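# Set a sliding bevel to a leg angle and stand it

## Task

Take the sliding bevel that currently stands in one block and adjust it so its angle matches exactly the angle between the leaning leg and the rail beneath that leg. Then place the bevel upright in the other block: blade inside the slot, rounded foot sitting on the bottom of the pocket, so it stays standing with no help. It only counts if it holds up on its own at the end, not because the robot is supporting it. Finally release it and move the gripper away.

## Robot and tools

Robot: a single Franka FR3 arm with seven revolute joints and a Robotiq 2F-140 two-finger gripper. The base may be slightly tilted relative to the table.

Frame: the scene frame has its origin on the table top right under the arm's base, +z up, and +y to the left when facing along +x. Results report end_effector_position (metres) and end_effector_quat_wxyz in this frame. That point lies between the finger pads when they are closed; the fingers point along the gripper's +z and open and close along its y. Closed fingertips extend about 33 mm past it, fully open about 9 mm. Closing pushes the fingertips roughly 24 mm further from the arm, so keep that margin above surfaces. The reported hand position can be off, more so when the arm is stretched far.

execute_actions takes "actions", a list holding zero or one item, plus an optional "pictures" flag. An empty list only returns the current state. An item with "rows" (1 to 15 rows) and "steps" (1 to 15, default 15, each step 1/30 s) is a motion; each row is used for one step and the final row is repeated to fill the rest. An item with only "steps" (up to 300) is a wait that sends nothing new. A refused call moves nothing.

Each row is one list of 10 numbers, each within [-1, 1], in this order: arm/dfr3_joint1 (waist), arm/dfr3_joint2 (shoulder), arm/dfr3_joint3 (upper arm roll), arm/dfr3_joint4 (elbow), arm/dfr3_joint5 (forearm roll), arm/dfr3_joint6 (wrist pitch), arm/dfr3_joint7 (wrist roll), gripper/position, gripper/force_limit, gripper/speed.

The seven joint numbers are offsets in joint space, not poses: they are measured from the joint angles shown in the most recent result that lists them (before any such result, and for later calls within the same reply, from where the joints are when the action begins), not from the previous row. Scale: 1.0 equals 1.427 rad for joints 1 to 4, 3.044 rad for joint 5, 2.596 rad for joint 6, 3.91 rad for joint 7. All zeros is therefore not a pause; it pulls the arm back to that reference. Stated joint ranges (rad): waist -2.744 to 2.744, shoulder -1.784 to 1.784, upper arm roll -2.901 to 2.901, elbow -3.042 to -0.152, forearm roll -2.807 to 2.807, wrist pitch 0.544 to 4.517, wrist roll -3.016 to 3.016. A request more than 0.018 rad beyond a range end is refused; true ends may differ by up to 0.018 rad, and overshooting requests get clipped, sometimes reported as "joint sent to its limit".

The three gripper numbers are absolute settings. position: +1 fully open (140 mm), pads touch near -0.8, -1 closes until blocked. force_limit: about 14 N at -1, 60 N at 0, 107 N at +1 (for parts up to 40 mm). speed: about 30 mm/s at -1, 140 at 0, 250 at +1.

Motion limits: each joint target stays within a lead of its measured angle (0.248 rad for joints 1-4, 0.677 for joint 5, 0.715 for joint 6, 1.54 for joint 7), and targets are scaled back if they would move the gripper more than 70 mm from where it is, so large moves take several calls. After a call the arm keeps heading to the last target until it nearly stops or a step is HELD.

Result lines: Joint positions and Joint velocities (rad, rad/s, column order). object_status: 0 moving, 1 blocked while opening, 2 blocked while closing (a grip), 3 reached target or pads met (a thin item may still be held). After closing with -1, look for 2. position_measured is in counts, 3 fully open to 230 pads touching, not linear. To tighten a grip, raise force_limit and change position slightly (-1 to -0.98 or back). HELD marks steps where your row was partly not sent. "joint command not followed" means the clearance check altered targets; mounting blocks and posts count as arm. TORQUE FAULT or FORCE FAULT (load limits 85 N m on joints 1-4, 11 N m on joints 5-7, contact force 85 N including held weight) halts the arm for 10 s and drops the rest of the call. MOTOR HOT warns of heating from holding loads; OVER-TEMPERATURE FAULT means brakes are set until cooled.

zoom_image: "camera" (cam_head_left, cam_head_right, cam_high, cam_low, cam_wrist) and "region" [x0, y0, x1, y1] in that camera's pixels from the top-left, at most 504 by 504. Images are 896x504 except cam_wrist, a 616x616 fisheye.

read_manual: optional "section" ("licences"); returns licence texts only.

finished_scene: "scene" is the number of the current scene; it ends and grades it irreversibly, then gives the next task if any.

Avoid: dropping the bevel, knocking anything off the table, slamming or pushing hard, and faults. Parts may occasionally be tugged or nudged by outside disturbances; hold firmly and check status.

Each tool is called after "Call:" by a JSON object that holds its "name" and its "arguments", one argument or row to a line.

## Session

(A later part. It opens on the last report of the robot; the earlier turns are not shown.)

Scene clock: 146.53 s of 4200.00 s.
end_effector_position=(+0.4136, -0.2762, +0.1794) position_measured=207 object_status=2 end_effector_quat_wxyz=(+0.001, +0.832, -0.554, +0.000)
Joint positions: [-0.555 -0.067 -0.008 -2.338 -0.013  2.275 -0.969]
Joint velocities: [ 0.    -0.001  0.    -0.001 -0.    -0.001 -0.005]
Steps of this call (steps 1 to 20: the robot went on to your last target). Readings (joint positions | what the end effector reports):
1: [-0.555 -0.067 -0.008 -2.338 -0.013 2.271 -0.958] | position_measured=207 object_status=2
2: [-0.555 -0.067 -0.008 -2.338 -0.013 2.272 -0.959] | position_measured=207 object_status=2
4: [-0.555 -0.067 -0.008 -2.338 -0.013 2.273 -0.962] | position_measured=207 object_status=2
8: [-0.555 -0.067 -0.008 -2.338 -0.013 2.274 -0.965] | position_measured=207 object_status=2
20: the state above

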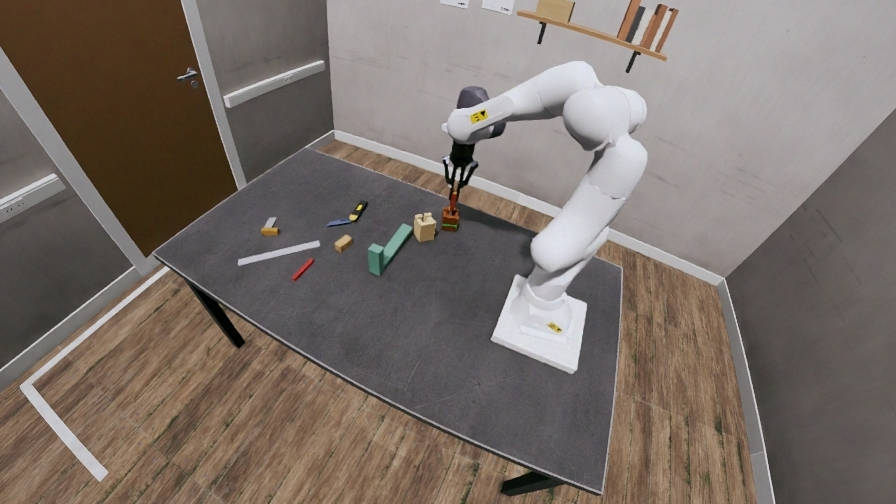

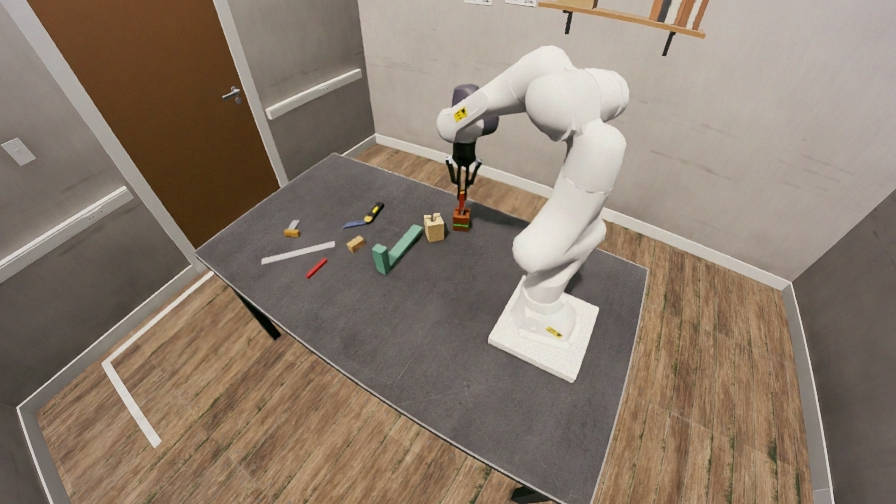

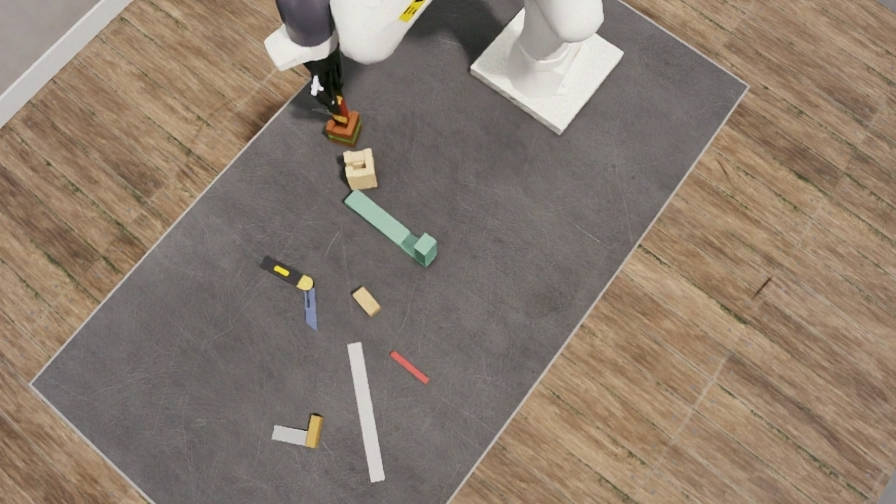

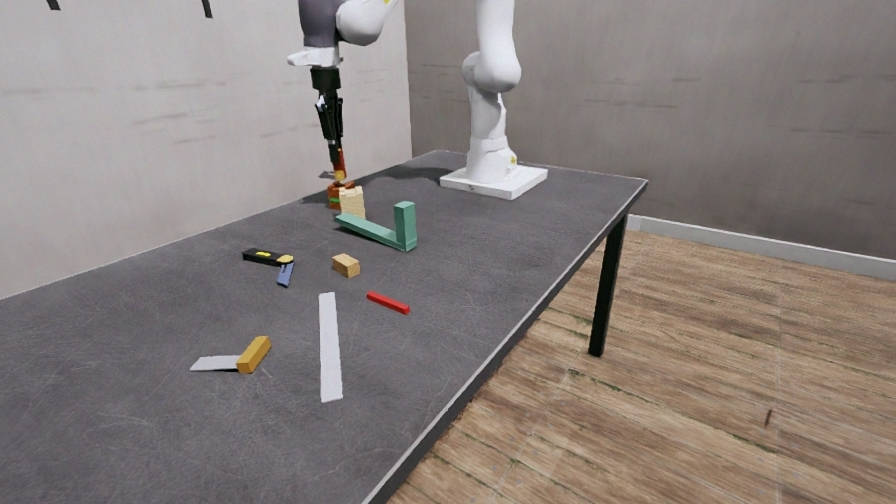

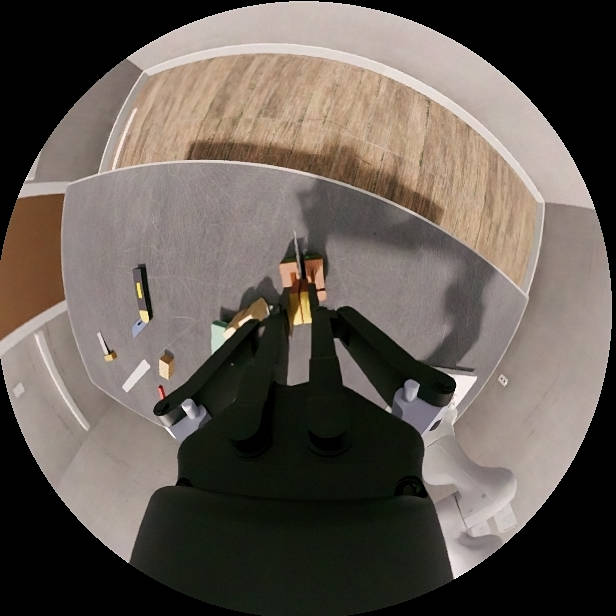

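Call:
{"name": "execute_actions", "arguments": {
  "actions": [
    {"rows":[[-0.0055,0,0,0,0,0.005,0,-1,0,0],[-0.0055,0.002,0,-0.002,0,0.008,0,-1,0,0],[-0.0055,0.004,0,-0.003,0,0.011,0,-1,0,0],[-0.0055,0.006,0,-0.005,0,0.013,0,-1,0,0],[-0.0055,0.008,0,-0.006,0,0.015,0,-1,0,0],[-0.0055,0.01,0,-0.008,0,0.017,0,-1,0,0],[-0.0055,0.012,0,-0.009,0,0.017,0,-1,0,0],[-0.0055,0.014,0,-0.011,0,0.017,0,-1,0,0],[-0.0055,0.016,0,-0.012,0,0.017,0,-1,0,0]]}
  ],
  "pictures": false
}}

Call:
{"name": "execute_actions", "arguments": {
  "actions": [
    {"steps":10}
  ]
}}

Call:
{"name": "zoom_image", "arguments": {
  "camera": "cam_wrist",
  "region": [250, 220, 350, 320]
}}

Call:
{"name": "zoom_image", "arguments": {
  "camera": "cam_high",
  "region": [310, 85, 375, 150]
}}

Scene clock: 155.10 s of 4200.00 s.
end_effector_position=(+0.4114, -0.2779, +0.1646) position_measured=207 object_status=2 end_effector_quat_wxyz=(+0.001, +0.831, -0.556, -0.001)
Joint positions: [-0.56  -0.044 -0.008 -2.354 -0.013  2.311 -0.971]
Joint velocities: [-0.     0.001 -0.002  0.001 -0.001  0.023  0.001]
Steps of this call (steps 1 to 15: the robot went on to your last target; steps 16 to 90: nothing new was sent; then 5.07 s passed at rest; steps 91 to 105: all 15 steps of this action). Readings (joint positions | what the end effector reports):
91: [-0.555 -0.067 -0.008 -2.338 -0.013 2.276 -0.971] | position_measured=207 object_status=2
92: [-0.557 -0.066 -0.008 -2.338 -0.013 2.279 -0.971] | position_measured=207 object_status=2
94: [-0.559 -0.064 -0.008 -2.339 -0.013 2.286 -0.971] | position_measured=207 object_status=2
98: [-0.560 -0.054 -0.008 -2.346 -0.013 2.302 -0.971] | position_measured=207 object_status=2
105: the state above

Scene clock: 155.43 s of 4200.00 s.
end_effector_position=(+0.4123, -0.2784, +0.1649) position_measured=207 object_status=2 end_effector_quat_wxyz=(+0.001, +0.831, -0.556, +0.001)
Joint positions: [-0.56  -0.044 -0.008 -2.354 -0.013  2.314 -0.971]
Joint velocities: [ 0.    -0.001  0.     0.    -0.001  0.003  0.   ]
Steps of this call (steps 1 to 10: the robot went on to your last target). Readings (joint positions | what the end effector reports):
1: [-0.560 -0.044 -0.008 -2.354 -0.013 2.311 -0.971] | position_measured=207 object_status=2
2: [-0.560 -0.044 -0.008 -2.354 -0.013 2.312 -0.971] | position_measured=207 object_status=2
4: [-0.560 -0.044 -0.008 -2.354 -0.013 2.313 -0.971] | position_measured=207 object_status=2
8: [-0.560 -0.044 -0.008 -2.354 -0.013 2.314 -0.971] | position_measured=207 object_status=2
10: the state above

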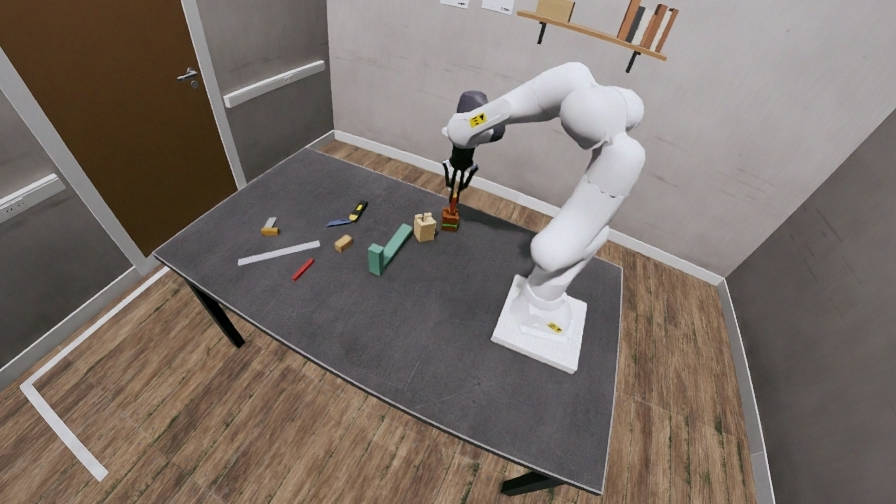

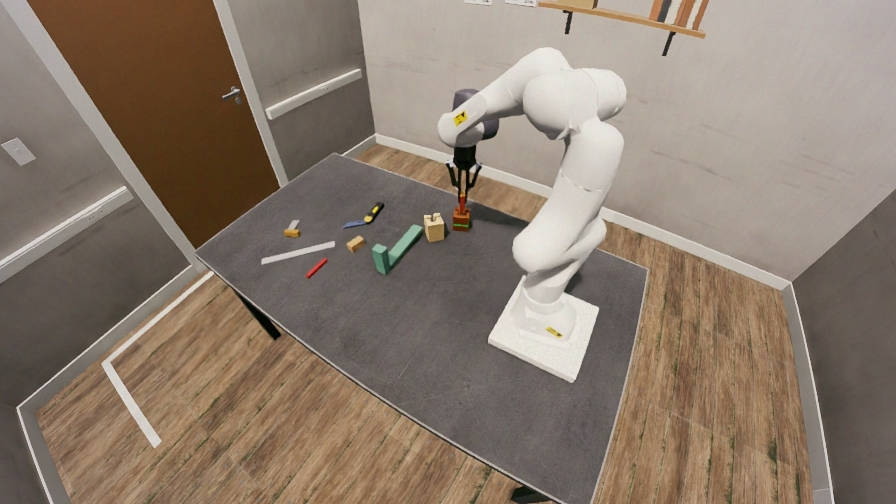

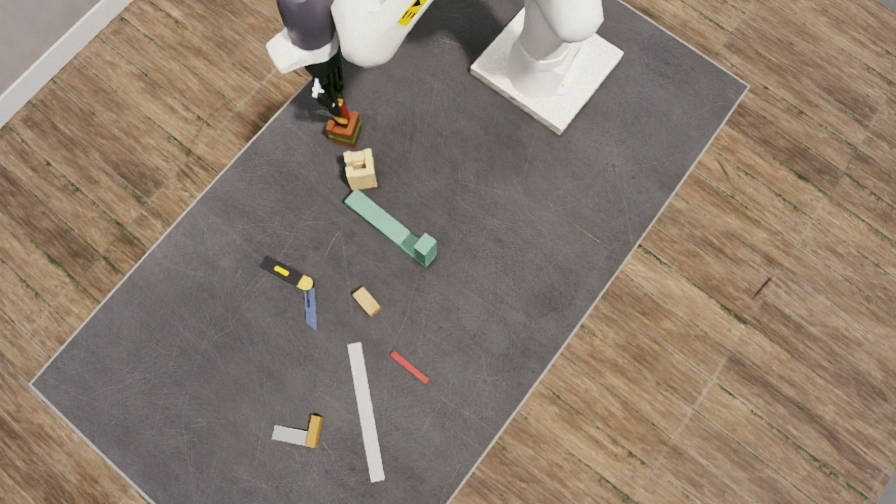

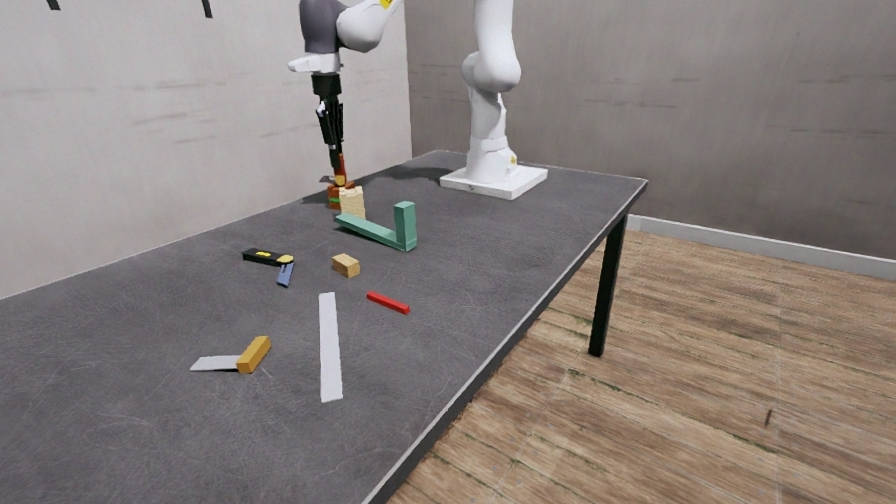

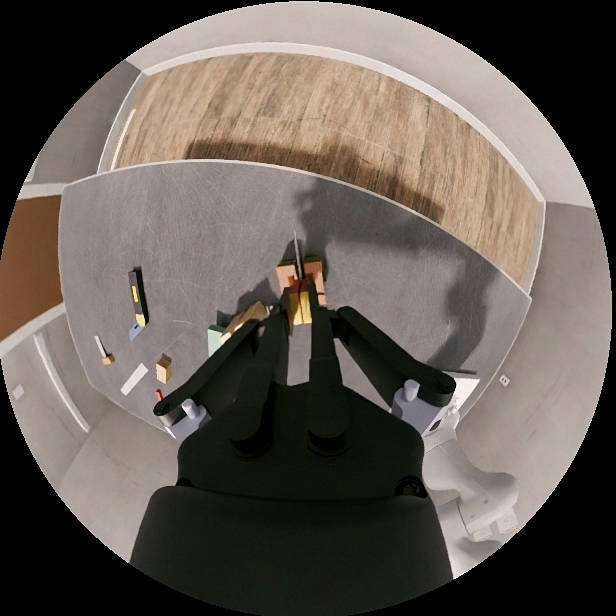

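Region (250, 220, 350, 320) of cam_wrist's 616x616 image, scaled by 5.040, with more detail than that image has.

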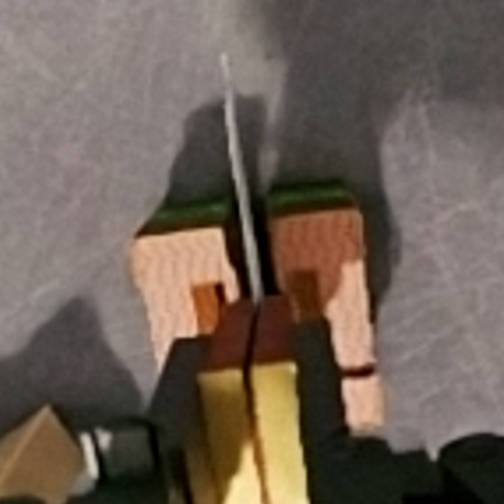

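Region (310, 85, 375, 150) of cam_high's 896x504 image, scaled by 7.754, with more detail than that image has.

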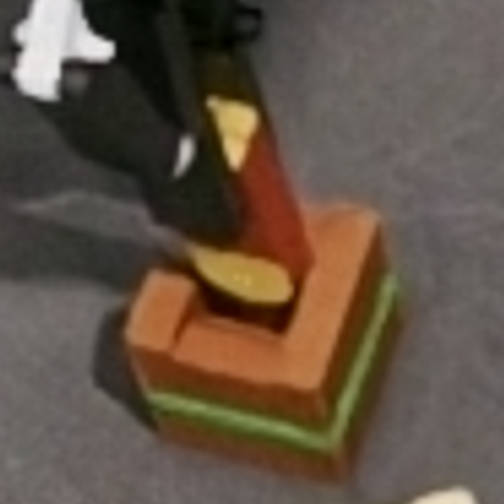

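Centered. Descend in 10 mm steps.

Call:
{"name": "execute_actions", "arguments": {
  "actions": [
    {"rows":[[0,0,0,0,0,0.004,0,-1,0,0],[0,0.002,0,-0.001,0,0.007,0,-1,0,0],[0,0.004,0,-0.002,0,0.009,0,-1,0,0],[0,0.006,0,-0.003,0,0.011,0,-1,0,0],[0,0.008,0,-0.005,0,0.013,0,-1,0,0],[0,0.01,0,-0.006,0,0.013,0,-1,0,0],[0,0.012,0,-0.007,0,0.0125,0,-1,0,0]]}
  ],
  "pictures": false
}}

Call:
{"name": "execute_actions", "arguments": {
  "actions": [
    {"rows":[[0,0,0,0,0,0.004,0,-1,0,0],[0,0.002,0,-0.001,0,0.007,0,-1,0,0],[0,0.004,0,-0.002,0,0.009,0,-1,0,0],[0,0.006,0,-0.003,0,0.011,0,-1,0,0],[0,0.008,0,-0.004,0,0.012,0,-1,0,0],[0,0.01,0,-0.005,0,0.012,0,-1,0,0],[0,0.012,0,-0.0065,0,0.012,0,-1,0,0]]}
  ],
  "pictures": false
}}

Call:
{"name": "execute_actions", "arguments": {
  "actions": [
    {"rows":[[0,0,0,0,0,0.003,0,-1,0,0],[0,0.002,0,-0.001,0,0.005,0,-1,0,0],[0,0.004,0,-0.002,0,0.007,0,-1,0,0],[0,0.006,0,-0.003,0,0.008,0,-1,0,0],[0,0.008,0,-0.0045,0,0.008,0,-1,0,0]]}
  ]
}}

Call:
{"name": "zoom_image", "arguments": {
  "camera": "cam_high",
  "region": [310, 85, 375, 150]
}}

Scene clock: 164.40 s of 4200.00 s.
end_effector_position=(+0.4129, -0.2787, +0.1555) position_measured=207 object_status=2 end_effector_quat_wxyz=(+0.001, +0.831, -0.556, +0.001)
Joint positions: [-0.561 -0.027 -0.008 -2.362 -0.013  2.34  -0.971]
Joint velocities: [-0.001  0.001 -0.001 -0.     0.     0.011 -0.001]
Steps of this call (steps 1 to 15: the robot went on to your last target; steps 16 to 90: nothing new was sent; then 5.47 s passed at rest; steps 91 to 105: all 15 steps of this action). Readings (joint positions | what the end effector reports):
91: [-0.561 -0.044 -0.008 -2.354 -0.013 2.315 -0.971] | position_measured=207 object_status=2
92: [-0.561 -0.044 -0.008 -2.354 -0.013 2.317 -0.971] | position_measured=207 object_status=2
94: [-0.561 -0.041 -0.008 -2.354 -0.013 2.323 -0.971] | position_measured=207 object_status=2
98: [-0.561 -0.032 -0.008 -2.359 -0.013 2.334 -0.971] | position_measured=207 object_status=2
105: the state above

Scene clock: 164.90 s of 4200.00 s.
end_effector_position=(+0.4136, -0.2790, +0.1466) position_measured=207 object_status=2 end_effector_quat_wxyz=(+0.001, +0.831, -0.556, +0.002)
Joint positions: [-0.561 -0.011 -0.008 -2.369 -0.013  2.364 -0.971]
Joint velocities: [ 0.001  0.002  0.    -0.002  0.     0.009 -0.001]
Steps of this call (steps 1 to 15: all 15 steps of this action). Readings (joint positions | what the end effector reports):
1: [-0.561 -0.027 -0.008 -2.362 -0.013 2.340 -0.971] | position_measured=207 object_status=2
2: [-0.561 -0.027 -0.008 -2.362 -0.013 2.343 -0.971] | position_measured=207 object_status=2
4: [-0.561 -0.025 -0.008 -2.362 -0.013 2.349 -0.971] | position_measured=207 object_status=2
8: [-0.561 -0.015 -0.008 -2.366 -0.013 2.358 -0.971] | position_measured=207 object_status=2
15: the state above

Scene clock: 165.40 s of 4200.00 s.
end_effector_position=(+0.4147, -0.2797, +0.1429) position_measured=207 object_status=2 end_effector_quat_wxyz=(+0.000, +0.831, -0.556, +0.004)
Joint positions: [-0.561 -0.003 -0.008 -2.371 -0.013  2.378 -0.971]
Joint velocities: [-0.001 -0.    -0.001 -0.    -0.     0.001  0.   ]
Steps of this call (steps 1 to 15: all 15 steps of this action). Readings (joint positions | what the end effector reports):
1: [-0.561 -0.011 -0.008 -2.369 -0.013 2.365 -0.971] | position_measured=207 object_status=2
2: [-0.561 -0.010 -0.008 -2.369 -0.013 2.366 -0.971] | position_measured=207 object_status=2
4: [-0.561 -0.008 -0.008 -2.369 -0.013 2.371 -0.971] | position_measured=207 object_status=2
8: [-0.561 -0.003 -0.008 -2.371 -0.013 2.377 -0.971] | position_measured=207 object_status=2
15: the state above

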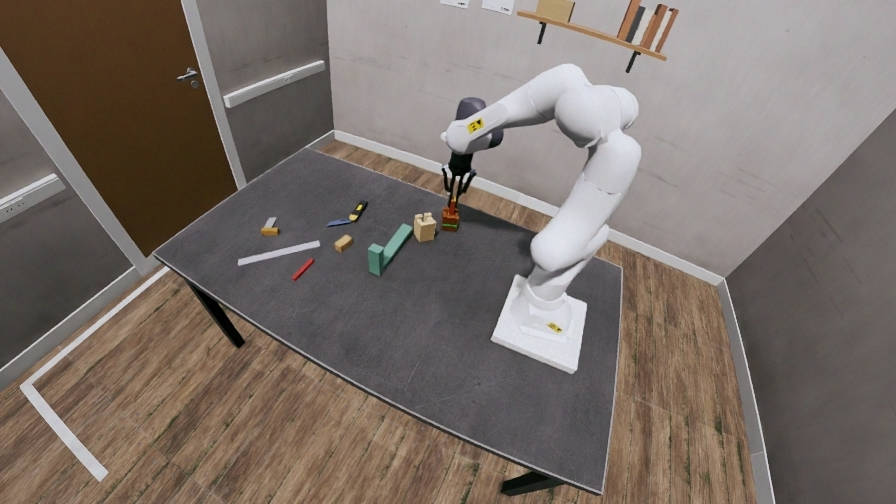

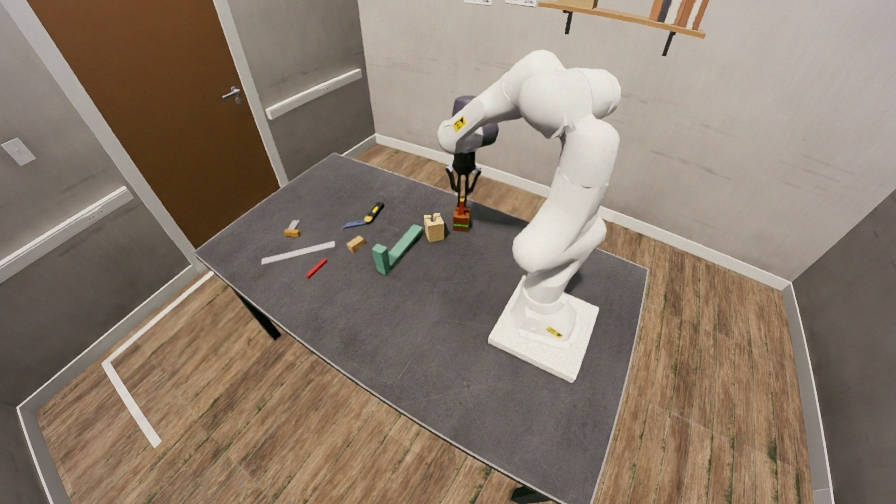

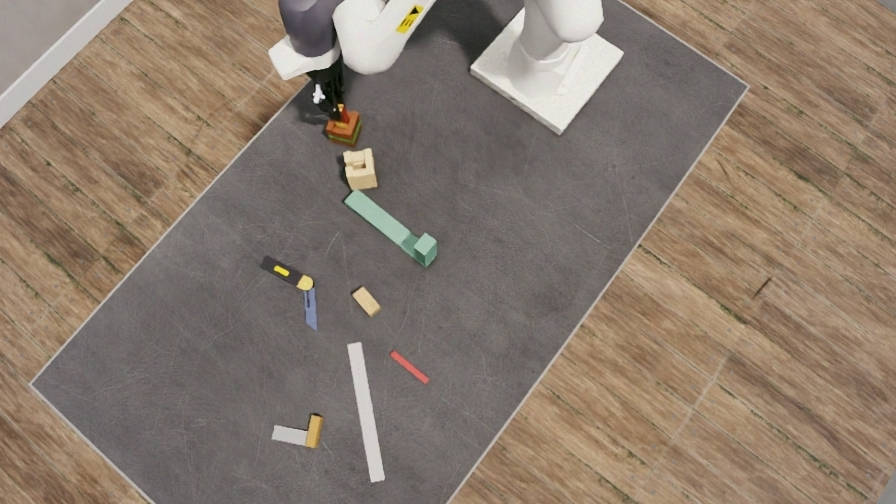

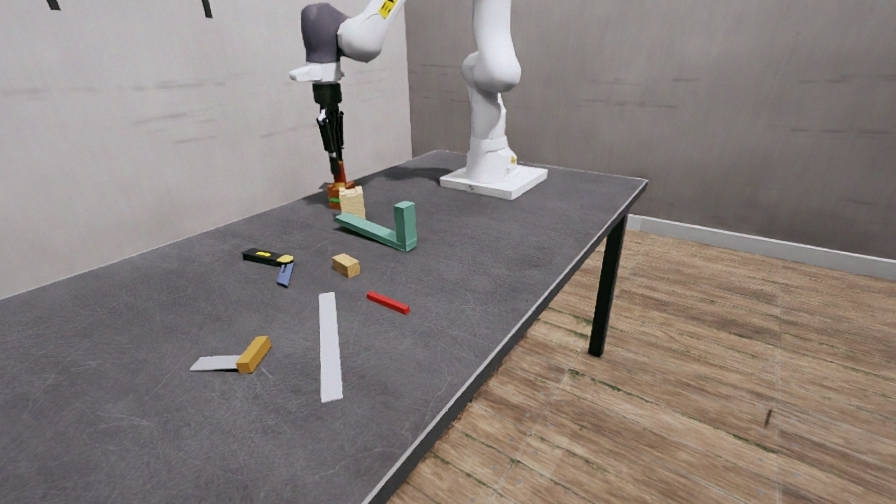

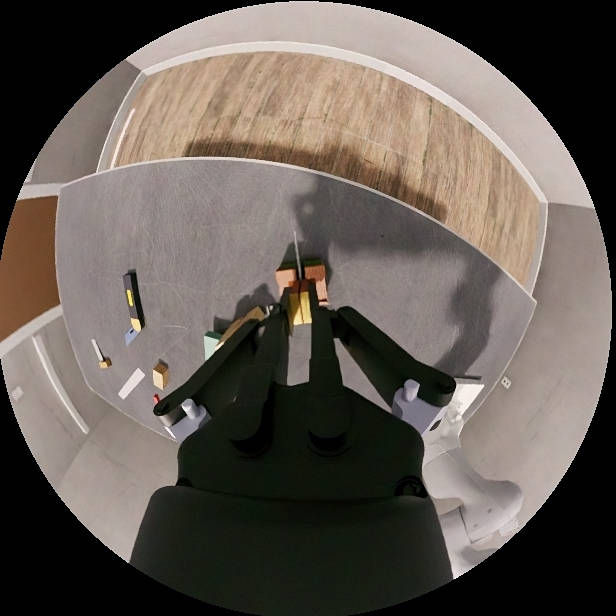

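Region (310, 85, 375, 150) of cam_high's 896x504 image, scaled by 7.754, with more detail than that image has.

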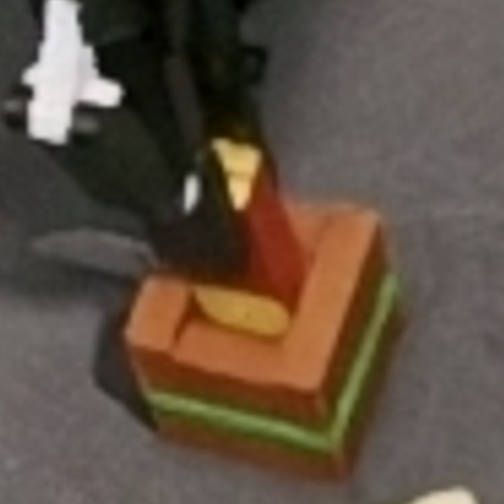

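Bottomed out. Release and lift.

Call:
{"name": "execute_actions", "arguments": {
  "actions": [
    {"rows":[[0,0,0,0,0,0,0,-0.1,0,-0.5]]}
  ],
  "pictures": false
}}

Call:
{"name": "execute_actions", "arguments": {
  "actions": [
    {"rows":[[0,-0.01,0,0.005,0,-0.02,0,-0.1,0,0],[0,-0.02,0,0.01,0,-0.035,0,-0.1,0,0],[0,-0.03,0,0.016,0,-0.05,0,-0.1,0,0],[0,-0.04,0,0.023,0,-0.06,0,-0.1,0,0],[0,-0.05,0,0.03,0,-0.07,0,-0.1,0,0],[0,-0.06,0,0.04,0,-0.08,0,-0.1,0,0],[0,-0.075,0,0.05,0,-0.09,0,-0.1,0,0],[0,-0.09,0,0.06,0,-0.1,0,-0.1,0,0],[0,-0.11,0,0.07,0,-0.11,0,-0.1,0,0],[0,-0.13,0,0.08,0,-0.13,0,-0.1,0,0],[0,-0.16,0,0.09,0,-0.15,0,-0.1,0,0],[0,-0.2,0,0.1,0,-0.17,0,-0.1,0,0]]}
  ]
}}

Call:
{"name": "zoom_image", "arguments": {
  "camera": "cam_low",
  "region": [300, 130, 380, 220]
}}

Scene clock: 170.00 s of 4200.00 s.
end_effector_position=(+0.4147, -0.2797, +0.1429) position_measured=143 object_status=0 end_effector_quat_wxyz=(+0.000, +0.831, -0.556, +0.004)
Joint positions: [-0.561 -0.003 -0.008 -2.371 -0.013  2.378 -0.971]
Joint velocities: [ 0.     0.    -0.    -0.002  0.001 -0.    -0.001]
Steps of this call (steps 1 to 15: the robot went on to your last target; steps 16 to 90: nothing new was sent; then 1.10 s passed at rest; steps 91 to 105: all 15 steps of this action). Readings (joint positions | what the end effector reports):
91: [-0.561 -0.003 -0.008 -2.371 -0.013 2.378 -0.971] | position_measured=207 object_status=0
92: [-0.561 -0.003 -0.008 -2.371 -0.013 2.378 -0.971] | position_measured=207 object_status=0
94: [-0.561 -0.003 -0.008 -2.371 -0.013 2.378 -0.971] | position_measured=194 object_status=0
98: [-0.561 -0.003 -0.008 -2.371 -0.013 2.378 -0.971] | position_measured=175 object_status=0
105: the state above

Scene clock: 170.50 s of 4200.00 s.
end_effector_position=(+0.4084, -0.2781, +0.3080) position_measured=141 object_status=3 end_effector_quat_wxyz=(+0.001, +0.830, -0.557, +0.038)
Joint positions: [-0.561 -0.273 -0.008 -2.233 -0.013  2.038 -0.971]
Joint velocities: [-0.001 -0.523  0.002  0.227 -0.    -0.525 -0.001]
Steps of this call (steps 1 to 15: all 15 steps of this action). Readings (joint positions | what the end effector reports):
1: [-0.561 -0.005 -0.008 -2.371 -0.013 2.370 -0.971] | position_measured=141 object_status=0
2: [-0.561 -0.009 -0.008 -2.369 -0.013 2.356 -0.971] | position_measured=141 object_status=0
4: [-0.561 -0.027 -0.008 -2.360 -0.013 2.317 -0.971] | position_measured=141 object_status=0
8: [-0.561 -0.085 -0.008 -2.319 -0.013 2.228 -0.971] | position_measured=141 object_status=3
15: the state above

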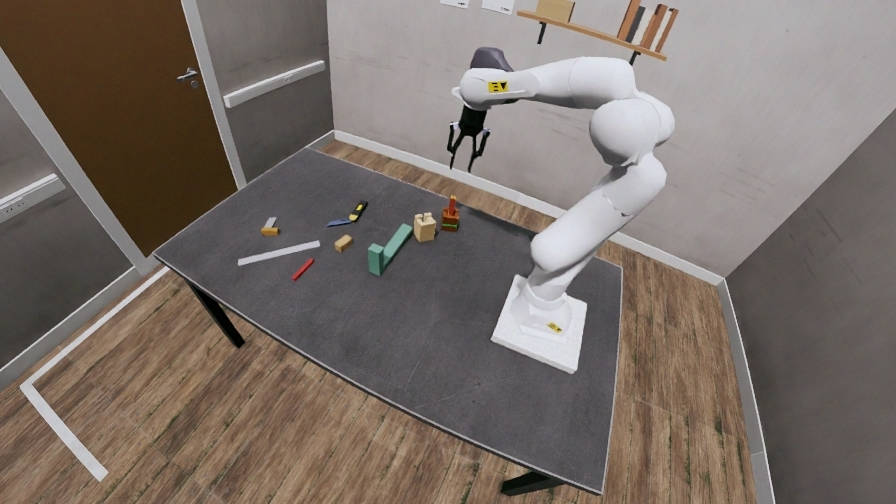

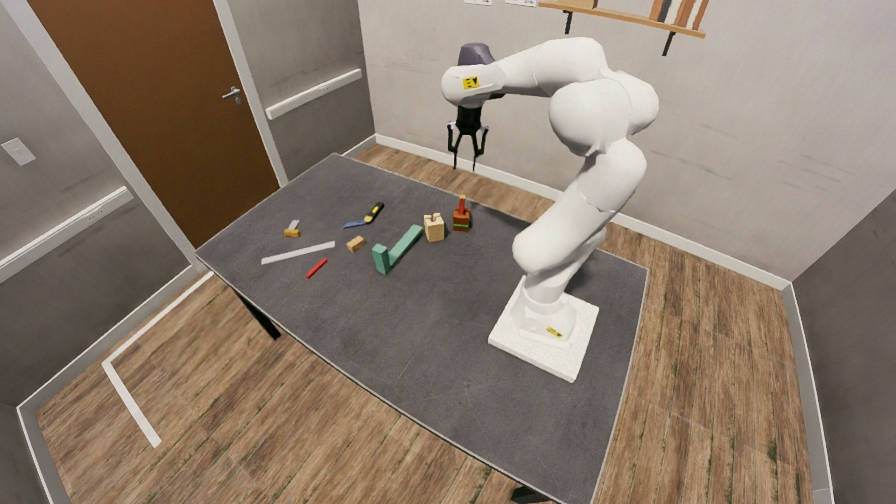

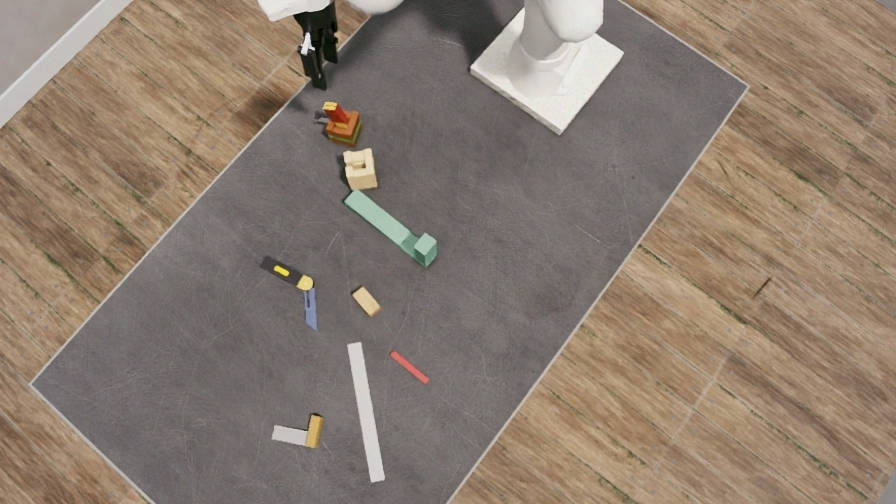

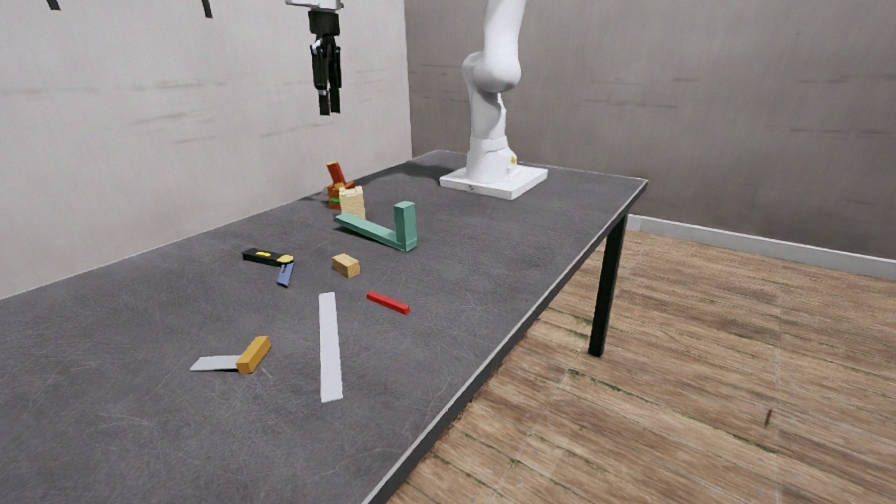

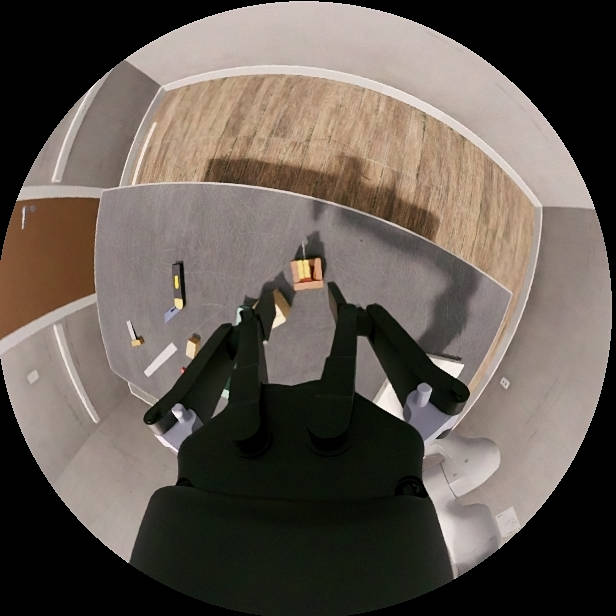

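Region (300, 130, 380, 220) of cam_low's 896x504 image, scaled by 5.600, with more detail than that image has.

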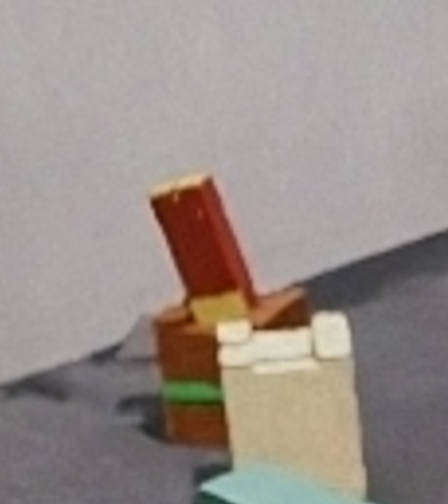

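Call:
{"name": "execute_actions", "arguments": {
  "actions": []
}}

Call:
{"name": "zoom_image", "arguments": {
  "camera": "cam_high",
  "region": [305, 90, 370, 150]
}}

Scene clock: 172.50 s of 4200.00 s.
end_effector_position=(+0.3857, -0.2633, +0.3093) position_measured=141 object_status=3 end_effector_quat_wxyz=(+0.001, +0.830, -0.557, +0.001)
Joint positions: [-0.561 -0.289 -0.008 -2.226 -0.013  1.941 -0.971]
Joint velocities: [-0.001  0.     0.     0.001  0.    -0.001 -0.001]
Steps of this call (steps 1 to 30: the robot went on to your last target; steps 31 to 60: nothing new was sent). Readings (joint positions | what the end effector reports):
1: [-0.561 -0.286 -0.008 -2.227 -0.013 2.022 -0.971] | position_measured=141 object_status=3
2: [-0.561 -0.293 -0.008 -2.225 -0.013 2.008 -0.971] | position_measured=141 object_status=3
4: [-0.561 -0.295 -0.008 -2.224 -0.013 1.987 -0.971] | position_measured=141 object_status=3
8: [-0.561 -0.290 -0.008 -2.226 -0.013 1.961 -0.971] | position_measured=141 object_status=3
60: the state above
The arm was judged still, so your last target was given up. Only a new action makes it travel on or press farther. Fingers that are still opening or closing keep moving.

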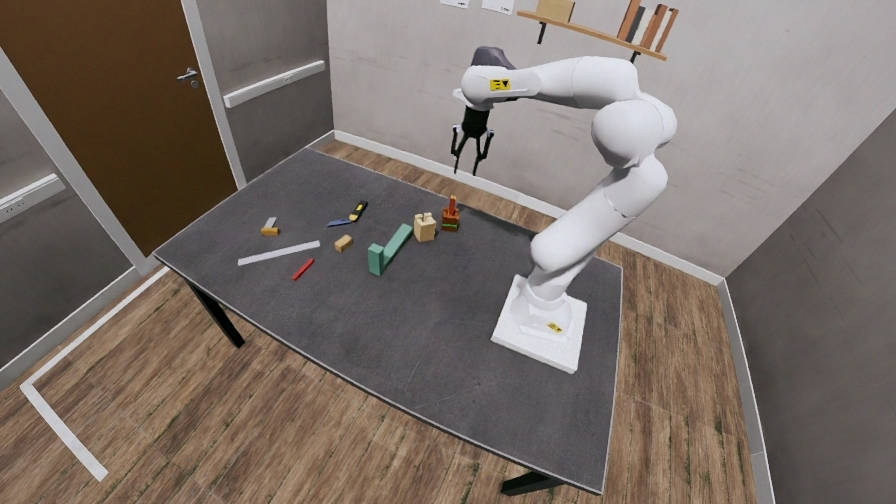

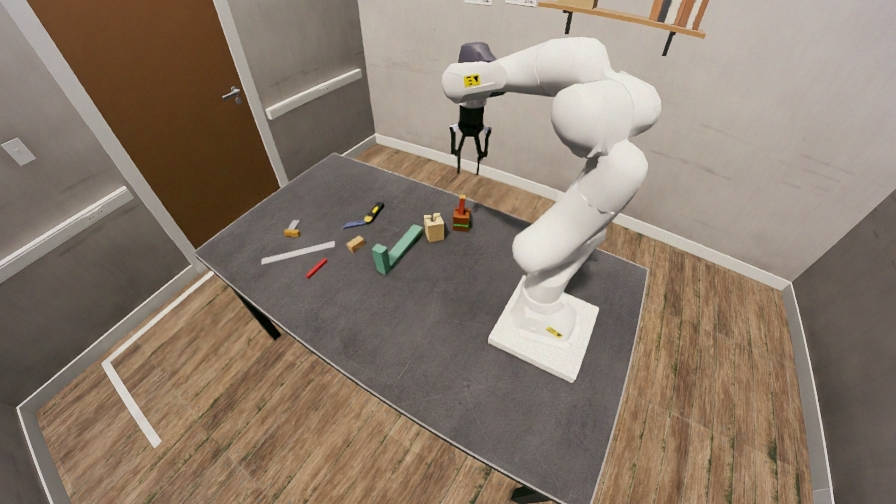

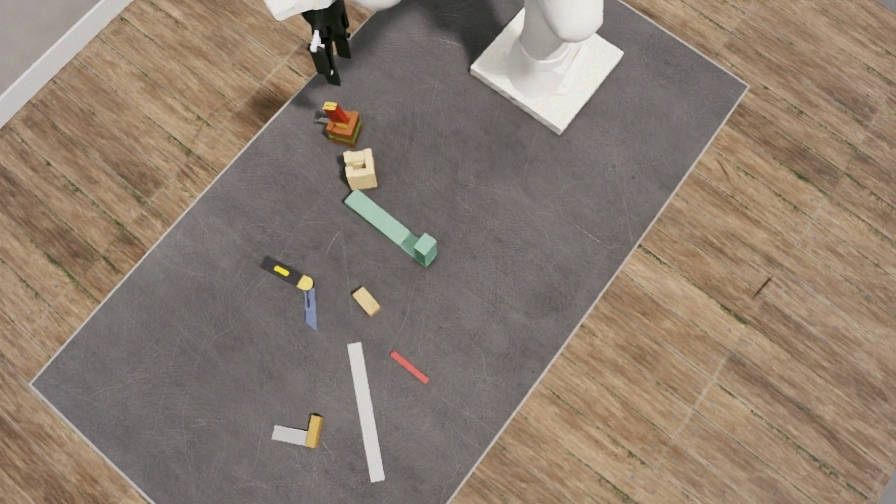

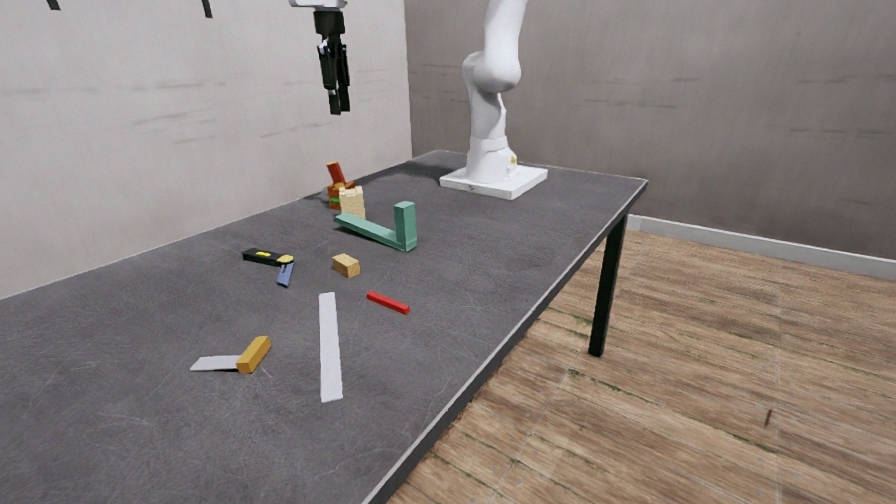

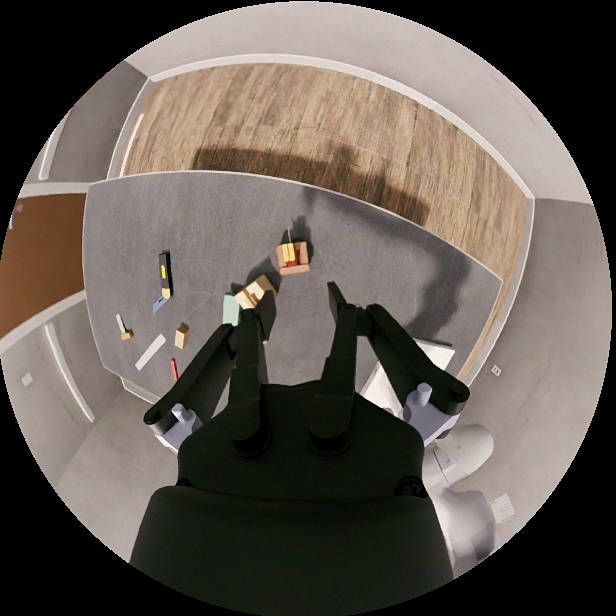

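Region (305, 90, 370, 150) of cam_high's 896x504 image, scaled by 7.754, with more detail than that image has; it fills the top 465 rows of this view, and the rest is white.

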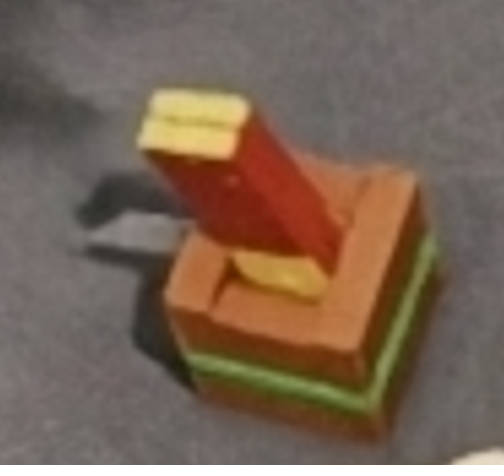

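That is its natural resting position in the pocket.

Call:
{"name": "finished_scene", "arguments": {
  "scene": 1
}}

The scene is finished: the task was done.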